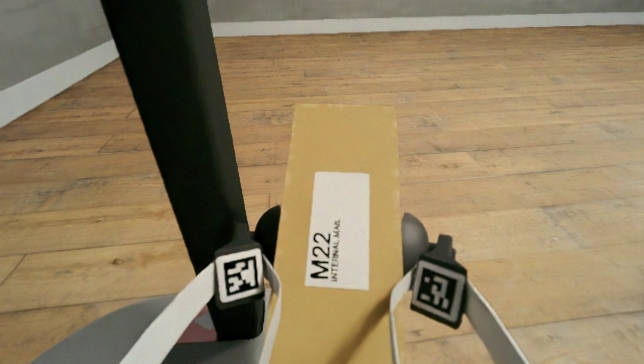

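Scene clock: 189.17 s.
r1.base_odometry: x=+0.774 y=+1.000 heading=-2.480 (m, m, rad; r1's odometry frame)
r1.turned_by_wheels: +0.000 (rad since the last result)
r1.turned_by_imu: +0.000 (rad since the last result)
r1.base_tilt: forward=-1.7 right=-0.3 (deg)
r1.lidar_m: 2.35 2.45 0.96 1.28 0.99 2.51 2.43 1.04 0.76 0.74 0.76 1.05
r1.head_depth_mm: - - - 637 1029 1234 1128 / - - 790 626 1035 1242 1141 / - - 777 634 1042 1254 1155 / - 3083 824 645 1045 1269 1164 / - - 853 656 1056 1277 1176 / - - 871 670 1062 1295 1185 / - - 893 659 1064 1311 1195
r1.base_status: not commanded
r1.joint_positions: lift_m=+0.934 arm_m=+0.500 wrist_yaw_rad=+0.000 wrist_pitch_rad=-0.519 wrist_roll_rad=-0.017 gripper_m=+0.140 head_pan_rad=-1.563 head_tilt_rad=-0.705
r1.joint_status: all done
r1.motor_effort: left_wheel=-1(2) right_wheel=+2(2) lift_m=+24(24) arm_m=+2(2) wrist_yaw_rad=-1(1) wrist_pitch_rad=+9(10) wrist_roll_rad=+0(0) gripper_m=+0(81) head_pan_rad=-2(2) head_tilt_rad=+1(2) (%)
r1.hand_pose: x=-0.0215 y=-0.8553 z=+0.9250 quat_wxyz=(+0.690, +0.183, -0.677, -0.180) (m; r1's base frame)
r1.wrist_depth_mm: - - - - - - - / 341 345 341 352 349 - - / 272 270 274 266 279 282 310 / 225 227 228 154 224 232 235 / 192 199 184 132 191 205 200 / 173 166 162 134 171 - 173 / 147 150 151 149 152 153 154
r2.base_odometry: x=-1.403 y=-0.541 heading=+0.000 (m, m, rad; r2's odometry frame)
r2.turned_by_wheels: +0.000 (rad since the last result)
r2.turned_by_imu: -0.002 (rad since the last result)
r2.base_tilt: forward=-1.1 right=+0.5 (deg)
r2.lidar_m: 2.37 2.43 2.75 2.60 2.66 2.05 1.94 1.98 2.27 2.15 2.18 2.50
r2.head_depth_mm: 1857 2127 2315 1818 1521 1309 1153 / 1887 2112 2274 1824 1525 1314 1149 / 1870 2133 2285 1850 1531 1315 1145 / 1845 2122 2286 1857 1545 1319 1156 / 1865 2121 2304 1828 1543 1323 1164 / 1850 2090 2250 1868 1551 1331 1158 / 1845 2077 2293 1865 1551 1329 1165
r2.base_status: done
r2.joint_positions: lift_m=+0.295 arm_m=+0.003 wrist_yaw_rad=+2.999 wrist_pitch_rad=-0.431 wrist_roll_rad=+0.010 gripper_m=+0.019 head_pan_rad=-1.577 head_tilt_rad=-0.790
r2.joint_status: not commanded
r2.motor_effort: left_wheel=-2(9) right_wheel=+2(7) lift_m=+23(23) arm_m=-2(2) wrist_yaw_rad=+1(0) wrist_pitch_rad=+15(15) wrist_roll_rad=-2(2) gripper_m=-17(17) head_pan_rad=+4(4) head_tilt_rad=-4(4) (%)
r2.hand_pose: x=+0.0104 y=+0.0722 z=+0.3050 quat_wxyz=(+0.201, +0.703, +0.101, +0.675) (m; r2's base frame)
r2.wrist_depth_mm: - - - - - - - / - - - - - - - / - - 979 158 910 960 962 / 753 762 746 146 705 746 739 / 611 605 - 135 138 595 588 / 505 525 - 126 125 502 498 / 452 - - 118 410 430 433
pictures: none
No camera images: the call's "cameras" was empty. Leave "cameras" out to get every camera's image.

Scene clock: 194.27 s.
r1.base_odometry: x=+0.774 y=+1.000 heading=-2.480 (m, m, rad; r1's odometry frame)
r1.turned_by_wheels: +0.000 (rad since the last result)
r1.turned_by_imu: +0.000 (rad since the last result)
r1.base_tilt: forward=-1.8 right=-0.3 (deg)
r1.lidar_m: 2.36 2.45 0.96 1.28 0.99 2.51 2.42 1.04 0.76 0.74 0.77 1.05
r1.head_depth_mm: - - - - - 1240 1125 / - - - - - 1262 1140 / - - - - 1089 1253 1154 / - - 831 669 1047 1260 1163 / - - 854 656 1054 1277 1177 / - - 874 669 1058 1298 1184 / - - 898 660 1068 1302 1199
r1.base_status: not commanded
r1.joint_positions: lift_m=+1.060 arm_m=+0.020 wrist_yaw_rad=+0.000 wrist_pitch_rad=-0.519 wrist_roll_rad=-0.017 gripper_m=+0.140 head_pan_rad=-1.563 head_tilt_rad=-0.704
r1.joint_status: all done
r1.motor_effort: left_wheel=-1(2) right_wheel=+2(2) lift_m=+40(43) arm_m=-2(2) wrist_yaw_rad=+0(0) wrist_pitch_rad=+10(9) wrist_roll_rad=+0(0) gripper_m=+0(0) head_pan_rad=-2(2) head_tilt_rad=+1(1) (%)
r1.hand_pose: x=-0.0215 y=-0.3758 z=+1.0504 quat_wxyz=(+0.690, +0.183, -0.677, -0.180) (m; r1's base frame)
r1.wrist_depth_mm: - - - - - 451 436 / 628 637 640 590 638 490 486 / 494 508 498 515 503 541 536 / 410 412 410 420 422 584 601 / 382 377 380 381 383 676 696 / 892 925 875 857 844 - 851 / - - - - - - -
r2.base_odometry: x=-0.403 y=-0.541 heading=+0.000 (m, m, rad; r2's odometry frame)
r2.turned_by_wheels: +0.000 (rad since the last result)
r2.turned_by_imu: -0.002 (rad since the last result)
r2.base_tilt: forward=-1.3 right=+0.5 (deg)
r2.lidar_m: 1.37 1.40 1.84 2.66 2.72 3.08 2.93 2.99 2.20 2.07 2.05 1.45
r2.head_depth_mm: 1818 2051 2246 1834 1529 1311 1150 / 1808 2028 2217 1853 1524 1311 1149 / 1808 2041 2194 1826 1537 1324 1156 / 1793 2021 2244 1844 1534 1316 1158 / 1809 2028 2246 1842 1548 1321 1161 / 1794 2046 2241 1849 1547 1324 1163 / 1812 2051 2235 1871 1551 1329 1165
r2.base_status: done
r2.joint_positions: lift_m=+0.295 arm_m=+0.003 wrist_yaw_rad=+2.999 wrist_pitch_rad=-0.431 wrist_roll_rad=+0.010 gripper_m=+0.019 head_pan_rad=-1.577 head_tilt_rad=-0.790
r2.joint_status: not commanded
r2.motor_effort: left_wheel=+0(9) right_wheel=+1(7) lift_m=+23(23) arm_m=-3(3) wrist_yaw_rad=+1(2) wrist_pitch_rad=+15(15) wrist_roll_rad=-2(2) gripper_m=-17(17) head_pan_rad=+6(5) head_tilt_rad=-4(4) (%)
r2.hand_pose: x=+0.0104 y=+0.0722 z=+0.3050 quat_wxyz=(+0.201, +0.703, +0.101, +0.675) (m; r2's base frame)
r2.wrist_depth_mm: - - - - - - - / - - - - - - - / - - 968 159 914 956 952 / 743 745 757 146 707 735 732 / 613 614 - 135 138 597 600 / 508 518 - 126 125 502 500 / 454 - - 118 414 433 434
pictures: none
No camera images: the call's "cameras" was empty. Leave "cameras" out to get every camera's image.

Scene clock: 198.67 s.
r1.base_odometry: x=+0.537 y=+0.815 heading=-2.480 (m, m, rad; r1's odometry frame)
r1.turned_by_wheels: +0.000 (rad since the last result)
r1.turned_by_imu: +0.001 (rad since the last result)
r1.base_tilt: forward=-1.7 right=-0.3 (deg)
r1.lidar_m: 2.06 2.14 2.95 0.92 1.93 2.82 2.73 1.04 0.76 0.74 0.77 1.06
r1.head_depth_mm: - - - - - 1249 1129 / - - - - - 1258 1142 / - - - - - 1268 1151 / - - 839 642 1085 1269 1164 / - - 858 657 1062 1274 1169 / - - 875 671 1063 1291 1187 / - - 824 680 1067 1297 1198
r1.base_status: done
r1.joint_positions: lift_m=+1.060 arm_m=+0.020 wrist_yaw_rad=+0.000 wrist_pitch_rad=-0.908 wrist_roll_rad=-0.017 gripper_m=+0.140 head_pan_rad=-1.563 head_tilt_rad=-0.704
r1.joint_status: all done
r1.motor_effort: left_wheel=-2(6) right_wheel=+2(7) lift_m=+40(40) arm_m=-2(2) wrist_yaw_rad=+0(0) wrist_pitch_rad=+4(7) wrist_roll_rad=+0(0) gripper_m=+0(0) head_pan_rad=-2(2) head_tilt_rad=+2(2) (%)
r1.hand_pose: x=-0.0215 y=-0.3039 z=+0.9816 quat_wxyz=(+0.641, +0.313, -0.630, -0.308) (m; r1's base frame)
r1.wrist_depth_mm: 347 345 345 345 349 350 353 / 689 677 358 358 353 349 346 / 879 853 852 848 828 813 788 / - - - - - - - / - - - - - - - / - - - - - - - / - - - - - - -
r2.base_odometry: x=+0.307 y=-0.542 heading=+0.000 (m, m, rad; r2's odometry frame)
r2.turned_by_wheels: +0.000 (rad since the last result)
r2.turned_by_imu: -0.001 (rad since the last result)
r2.base_tilt: forward=-1.2 right=+0.4 (deg)
r2.lidar_m: 0.66 0.68 0.89 2.10 2.77 3.63 3.63 3.10 2.14 2.04 1.00 0.70
r2.head_depth_mm: 1751 2002 2189 1837 1532 1306 1141 / 1762 2007 2192 1852 1527 1312 1154 / 1797 2013 2215 1822 1523 1313 1157 / 1764 1995 2223 1852 1546 1323 1155 / 1777 2005 2193 1851 1537 1318 1154 / 1771 2003 2219 1845 1542 1331 1159 / 1762 1948 1949 1812 1549 1329 1165
r2.base_status: done
r2.joint_positions: lift_m=+0.295 arm_m=+0.003 wrist_yaw_rad=+2.999 wrist_pitch_rad=-0.431 wrist_roll_rad=+0.010 gripper_m=+0.019 head_pan_rad=-1.577 head_tilt_rad=-0.790
r2.joint_status: not commanded
r2.motor_effort: left_wheel=-1(10) right_wheel=+1(8) lift_m=+23(23) arm_m=-3(3) wrist_yaw_rad=+1(2) wrist_pitch_rad=+15(15) wrist_roll_rad=-2(2) gripper_m=-17(17) head_pan_rad=+3(5) head_tilt_rad=-4(5) (%)
r2.hand_pose: x=+0.0104 y=+0.0722 z=+0.3050 quat_wxyz=(+0.201, +0.703, +0.101, +0.675) (m; r2's base frame)
r2.wrist_depth_mm: - - - - - 912 656 / - - - - - 937 669 / - - 983 158 910 881 668 / 747 753 747 146 708 738 673 / 607 603 - 135 138 595 591 / 509 516 - 126 125 506 501 / 452 - - 118 410 434 431
pictures: none
No camera images: the call's "cameras" was empty. Leave "cameras" out to get every camera's image.

Request:
{"method": "execute_actions", "body": {
  "actions": [
    {"r2":{"base":{"rotate_rad":1.65},"joints":{"lift_m":0.95,"head_tilt_rad":-0.7}}}
  ],
  "cameras": []
}}

Request:
{"method": "execute_actions", "body": {
  "actions": [
    {"r2":{"joints":{"wrist_yaw_rad":0}}}
  ],
  "cameras": []
}}

Request:
{"method": "execute_actions", "body": {
  "actions": [
    {"r2":{"joints":{"wrist_pitch_rad":-0.9,"lift_m":1.04}}}
  ],
  "cameras": []
}}

Request:
{"method": "execute_actions", "body": {
  "actions": [
    {"r2":{"joints":{"arm_m":0.5}}}
  ],
  "cameras": ["r2_wrist_camera","r2_head_camera"]
}}

Scene clock: 216.43 s.
r1.base_odometry: x=+0.537 y=+0.815 heading=-2.480 (m, m, rad; r1's odometry frame)
r1.turned_by_wheels: +0.000 (rad since the last result)
r1.turned_by_imu: -0.001 (rad since the last result)
r1.base_tilt: forward=-1.7 right=-0.3 (deg)
r1.lidar_m: 2.06 2.14 2.95 0.92 1.93 2.82 2.72 1.04 0.76 0.73 0.77 1.05
r1.head_depth_mm: - - - - - 1250 1130 / - - - - - 1258 1144 / - - - - - 1262 1152 / 1276 3881 840 645 1078 1259 1162 / - - 854 657 1059 1286 1172 / - - 876 672 1062 1295 1186 / - - 824 681 1065 1308 1197
r1.base_status: not commanded
r1.joint_positions: lift_m=+1.060 arm_m=+0.020 wrist_yaw_rad=+0.000 wrist_pitch_rad=-0.908 wrist_roll_rad=-0.017 gripper_m=+0.140 head_pan_rad=-1.563 head_tilt_rad=-0.704
r1.joint_status: not commanded
r1.motor_effort: left_wheel=-1(1) right_wheel=+2(2) lift_m=+40(40) arm_m=-2(2) wrist_yaw_rad=+0(0) wrist_pitch_rad=+4(4) wrist_roll_rad=+0(0) gripper_m=+0(0) head_pan_rad=-2(2) head_tilt_rad=+2(1) (%)
r1.hand_pose: x=-0.0215 y=-0.3039 z=+0.9816 quat_wxyz=(+0.641, +0.313, -0.630, -0.308) (m; r1's base frame)
r1.wrist_depth_mm: 343 340 347 345 347 347 351 / 709 684 356 359 353 351 347 / 875 877 828 831 833 821 795 / - - - - - - - / - - - - - - - / - - - - - - - / - - - - - - -
r2.base_odometry: x=+0.307 y=-0.542 heading=+1.650 (m, m, rad; r2's odometry frame)
r2.turned_by_wheels: +1.650 (rad since the last result)
r2.turned_by_imu: +1.633 (rad since the last result)
r2.base_tilt: forward=-1.3 right=+0.6 (deg)
r2.lidar_m: 2.70 2.83 3.74 3.61 2.83 2.09 2.04 0.92 0.68 0.66 0.69 0.97
r2.head_depth_mm: - 3822 812 617 - - 1164 / - 3827 812 620 548 - - / 2386 3426 820 619 560 - - / 2683 3412 819 622 565 - 1152 / 3004 3639 822 624 574 - 1167 / - 3527 823 627 967 1154 1199 / - - 759 628 977 1202 1200
r2.base_status: done
r2.joint_positions: lift_m=+0.950 arm_m=+0.003 wrist_yaw_rad=+2.999 wrist_pitch_rad=-0.431 wrist_roll_rad=+0.010 gripper_m=+0.019 head_pan_rad=-1.577 head_tilt_rad=-0.705
r2.joint_status: all done
r2.motor_effort: left_wheel=-2(10) right_wheel=+2(6) lift_m=+40(43) arm_m=-3(2) wrist_yaw_rad=+1(2) wrist_pitch_rad=+15(15) wrist_roll_rad=-2(2) gripper_m=-17(17) head_pan_rad=+5(4) head_tilt_rad=+2(13) (%)
r2.hand_pose: x=+0.0104 y=+0.0722 z=+0.9594 quat_wxyz=(+0.201, +0.703, +0.101, +0.675) (m; r2's base frame)
r2.wrist_depth_mm: - - - - - - - / - - - - - - - / - - - 159 - - - / - - - 147 - - - / - - - 135 138 - - / - - - 126 125 - - / - - - 118 - - -
pictures: none
No camera images: the call's "cameras" was empty. Leave "cameras" out to get every camera's image.

Scene clock: 218.90 s.
r1.base_odometry: x=+0.537 y=+0.815 heading=-2.480 (m, m, rad; r1's odometry frame)
r1.turned_by_wheels: +0.000 (rad since the last result)
r1.turned_by_imu: +0.000 (rad since the last result)
r1.base_tilt: forward=-1.7 right=-0.3 (deg)
r1.lidar_m: 2.06 2.14 2.94 0.92 1.93 2.82 2.73 1.04 0.77 0.74 0.77 1.05
r1.head_depth_mm: - - - - - 1253 1127 / - - - - - 1265 1142 / - - - - - 1275 1151 / 1129 3643 839 644 1084 1271 1162 / - - 851 658 1057 1282 1176 / - - 875 669 1058 1297 1186 / - - 819 680 1069 1303 1193
r1.base_status: not commanded
r1.joint_positions: lift_m=+1.060 arm_m=+0.020 wrist_yaw_rad=+0.000 wrist_pitch_rad=-0.908 wrist_roll_rad=-0.017 gripper_m=+0.140 head_pan_rad=-1.563 head_tilt_rad=-0.704
r1.joint_status: not commanded
r1.motor_effort: left_wheel=-1(2) right_wheel=+2(2) lift_m=+40(40) arm_m=-2(2) wrist_yaw_rad=+0(1) wrist_pitch_rad=+4(4) wrist_roll_rad=+0(0) gripper_m=+0(1) head_pan_rad=-2(2) head_tilt_rad=+1(1) (%)
r1.hand_pose: x=-0.0215 y=-0.3039 z=+0.9816 quat_wxyz=(+0.641, +0.313, -0.630, -0.308) (m; r1's base frame)
r1.wrist_depth_mm: 340 345 345 348 349 349 352 / 678 691 361 358 354 352 346 / 872 844 835 818 818 809 801 / - - - - - - - / - - - - - - - / - - - - - - - / - - - - - - -
r2.base_odometry: x=+0.307 y=-0.542 heading=+1.650 (m, m, rad; r2's odometry frame)
r2.turned_by_wheels: +0.000 (rad since the last result)
r2.turned_by_imu: +0.000 (rad since the last result)
r2.base_tilt: forward=-1.1 right=+0.4 (deg)
r2.lidar_m: 2.70 2.82 3.73 3.62 2.83 2.09 2.04 0.92 0.68 0.66 0.69 0.97
r2.head_depth_mm: - 3821 811 618 - - - / - - 810 640 - - - / 2377 3388 817 449 - - - / 2660 3467 821 624 944 1170 1197 / 3007 3627 823 626 947 1156 1201 / - 3444 828 627 960 1182 1199 / - - 756 628 982 1212 1203
r2.base_status: not commanded
r2.joint_positions: lift_m=+0.950 arm_m=+0.003 wrist_yaw_rad=+0.002 wrist_pitch_rad=-0.431 wrist_roll_rad=+0.010 gripper_m=+0.019 head_pan_rad=-1.577 head_tilt_rad=-0.705
r2.joint_status: all done
r2.motor_effort: left_wheel=-2(1) right_wheel=+2(2) lift_m=+40(40) arm_m=-3(3) wrist_yaw_rad=-2(4) wrist_pitch_rad=+15(15) wrist_roll_rad=-2(2) gripper_m=-17(17) head_pan_rad=+5(4) head_tilt_rad=+2(2) (%)
r2.hand_pose: x=-0.0211 y=-0.3710 z=+0.9594 quat_wxyz=(+0.688, +0.151, -0.694, -0.152) (m; r2's base frame)
r2.wrist_depth_mm: - - - - - - - / 549 617 611 603 599 596 450 / 421 415 423 159 390 412 401 / 321 322 320 146 303 314 314 / 281 280 269 135 137 254 254 / 730 690 668 126 125 257 250 / 879 832 776 118 666 657 643
pictures: none
No camera images: the call's "cameras" was empty. Leave "cameras" out to get every camera's image.

Scene clock: 220.57 s.
r1.base_odometry: x=+0.537 y=+0.815 heading=-2.480 (m, m, rad; r1's odometry frame)
r1.turned_by_wheels: +0.000 (rad since the last result)
r1.turned_by_imu: +0.000 (rad since the last result)
r1.base_tilt: forward=-1.8 right=-0.3 (deg)
r1.lidar_m: 2.06 2.14 2.94 0.92 1.93 2.82 2.72 1.04 0.76 0.74 0.77 1.05
r1.head_depth_mm: - - - - - 1252 1133 / - - - - - 1268 1139 / - - - - - 1268 1151 / 1405 3617 837 644 1080 1267 1167 / - - 852 658 1058 1283 1175 / - - 876 668 1063 1292 1186 / - - 822 681 1070 1310 1204
r1.base_status: not commanded
r1.joint_positions: lift_m=+1.060 arm_m=+0.020 wrist_yaw_rad=+0.000 wrist_pitch_rad=-0.908 wrist_roll_rad=-0.017 gripper_m=+0.140 head_pan_rad=-1.563 head_tilt_rad=-0.704
r1.joint_status: not commanded
r1.motor_effort: left_wheel=-1(2) right_wheel=+2(2) lift_m=+40(40) arm_m=-2(2) wrist_yaw_rad=+0(1) wrist_pitch_rad=+4(4) wrist_roll_rad=+0(0) gripper_m=+0(0) head_pan_rad=-2(2) head_tilt_rad=+2(1) (%)
r1.hand_pose: x=-0.0215 y=-0.3039 z=+0.9816 quat_wxyz=(+0.641, +0.313, -0.630, -0.308) (m; r1's base frame)
r1.wrist_depth_mm: 342 344 344 349 349 347 352 / 706 673 361 359 354 352 350 / 879 858 827 842 807 813 811 / - - - - - - - / - - - - - - - / - - - - - - - / - - - - - - -
r2.base_odometry: x=+0.307 y=-0.542 heading=+1.650 (m, m, rad; r2's odometry frame)
r2.turned_by_wheels: +0.000 (rad since the last result)
r2.turned_by_imu: +0.000 (rad since the last result)
r2.base_tilt: forward=-1.3 right=+0.5 (deg)
r2.lidar_m: 2.70 2.83 3.72 3.62 2.84 2.08 2.04 0.92 0.68 0.66 0.69 0.97
r2.head_depth_mm: - - - - - - 1139 / - - - - - - - / 2380 3618 - - - - 1145 / 2651 3407 818 626 917 1154 1192 / 2981 3656 821 623 950 1161 1202 / - 3473 826 624 967 1186 1200 / - - 758 628 973 1205 1197
r2.base_status: not commanded
r2.joint_positions: lift_m=+1.040 arm_m=+0.003 wrist_yaw_rad=+0.002 wrist_pitch_rad=-0.914 wrist_roll_rad=+0.010 gripper_m=+0.019 head_pan_rad=-1.577 head_tilt_rad=-0.705
r2.joint_status: all done
r2.motor_effort: left_wheel=-2(2) right_wheel=+1(2) lift_m=+40(42) arm_m=-2(2) wrist_yaw_rad=-1(1) wrist_pitch_rad=+7(13) wrist_roll_rad=-2(2) gripper_m=-17(17) head_pan_rad=+4(6) head_tilt_rad=+2(2) (%)
r2.hand_pose: x=-0.0214 y=-0.2855 z=+0.9606 quat_wxyz=(+0.632, +0.311, -0.637, -0.314) (m; r2's base frame)
r2.wrist_depth_mm: 362 356 347 339 332 325 319 / 321 317 310 304 297 294 286 / 784 757 710 159 296 301 289 / - - 943 146 800 805 768 / - - - 135 137 - - / - - - 126 125 - - / - - - 118 947 962 952
pictures: none
No camera images: the call's "cameras" was empty. Leave "cameras" out to get every camera's image.

Scene clock: 225.40 s.
r1.base_odometry: x=+0.537 y=+0.815 heading=-2.480 (m, m, rad; r1's odometry frame)
r1.turned_by_wheels: +0.000 (rad since the last result)
r1.turned_by_imu: +0.000 (rad since the last result)
r1.base_tilt: forward=-1.7 right=-0.3 (deg)
r1.lidar_m: 2.06 2.14 2.94 0.92 1.92 2.82 2.73 1.04 0.76 0.74 0.77 1.05
r1.head_depth_mm: - - - - - 1251 1129 / - - - - - 1261 1138 / - - - - - 1269 1150 / 701 3548 797 643 1072 1262 1166 / - - 854 657 1059 1284 1173 / - - 876 670 1062 1295 1184 / - - 821 681 1071 1301 1198
r1.base_status: not commanded
r1.joint_positions: lift_m=+1.060 arm_m=+0.020 wrist_yaw_rad=+0.000 wrist_pitch_rad=-0.908 wrist_roll_rad=-0.017 gripper_m=+0.140 head_pan_rad=-1.563 head_tilt_rad=-0.704
r1.joint_status: not commanded
r1.motor_effort: left_wheel=-2(1) right_wheel=+1(2) lift_m=+40(40) arm_m=-2(2) wrist_yaw_rad=+0(1) wrist_pitch_rad=+4(4) wrist_roll_rad=+0(0) gripper_m=+0(0) head_pan_rad=-2(2) head_tilt_rad=+1(2) (%)
r1.hand_pose: x=-0.0215 y=-0.3039 z=+0.9816 quat_wxyz=(+0.641, +0.313, -0.630, -0.308) (m; r1's base frame)
r1.wrist_depth_mm: 345 342 346 349 348 352 352 / 701 695 357 356 358 352 348 / 877 872 860 826 836 813 803 / - - - - - - - / - - - - - - - / - - - - - - - / - - - - - - -
r2.base_odometry: x=+0.307 y=-0.542 heading=+1.650 (m, m, rad; r2's odometry frame)
r2.turned_by_wheels: +0.000 (rad since the last result)
r2.turned_by_imu: +0.000 (rad since the last result)
r2.base_tilt: forward=-1.3 right=+0.6 (deg)
r2.lidar_m: 2.71 2.83 3.74 3.62 2.84 2.09 2.04 0.91 0.68 0.66 0.69 0.97
r2.head_depth_mm: - 3837 806 620 901 1089 1181 / - 3846 814 617 917 1108 1194 / - 1085 740 620 924 1123 1186 / 2645 3407 821 622 936 1151 1189 / 2959 3586 825 625 946 1167 1197 / - 3481 825 625 963 1179 1193 / - - 760 626 972 1202 1201
r2.base_status: not commanded
r2.joint_positions: lift_m=+1.040 arm_m=+0.500 wrist_yaw_rad=+0.000 wrist_pitch_rad=-0.915 wrist_roll_rad=+0.010 gripper_m=+0.019 head_pan_rad=-1.577 head_tilt_rad=-0.705
r2.joint_status: all done
r2.motor_effort: left_wheel=-1(1) right_wheel=+2(2) lift_m=+40(40) arm_m=+3(2) wrist_yaw_rad=+0(0) wrist_pitch_rad=+7(7) wrist_roll_rad=-2(2) gripper_m=-17(17) head_pan_rad=+5(4) head_tilt_rad=+2(2) (%)
r2.hand_pose: x=-0.0216 y=-0.7817 z=+0.9605 quat_wxyz=(+0.631, +0.311, -0.637, -0.314) (m; r2's base frame)
r2.wrist_depth_mm: - - - - - - - / 318 312 303 298 294 288 283 / 287 282 275 158 261 262 257 / 260 257 252 146 241 241 237 / 239 235 235 135 137 222 220 / 221 218 210 126 125 207 203 / 205 204 200 118 189 192 189
pictures: r2_head_camera (sideways: a quarter turn clockwise sets it upright), r2_wrist_camera
Images, in order (width x height): r2_head_camera 896x504, r2_wrist_camera 644x364.

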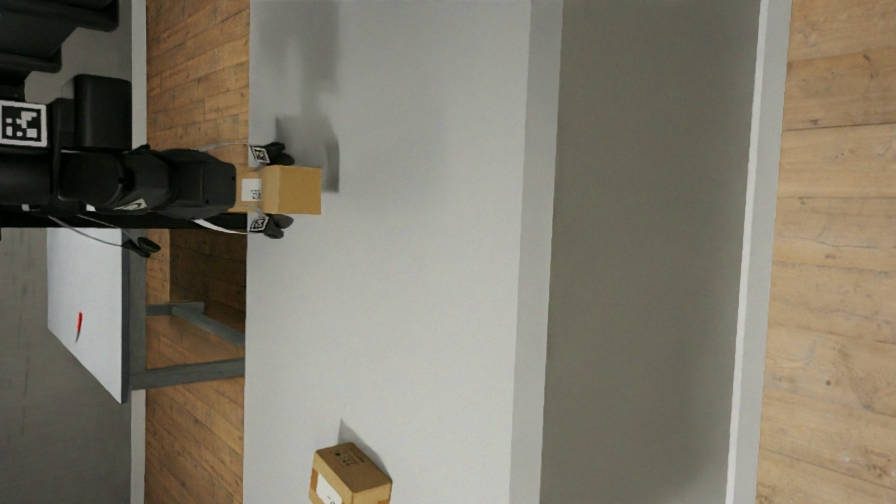

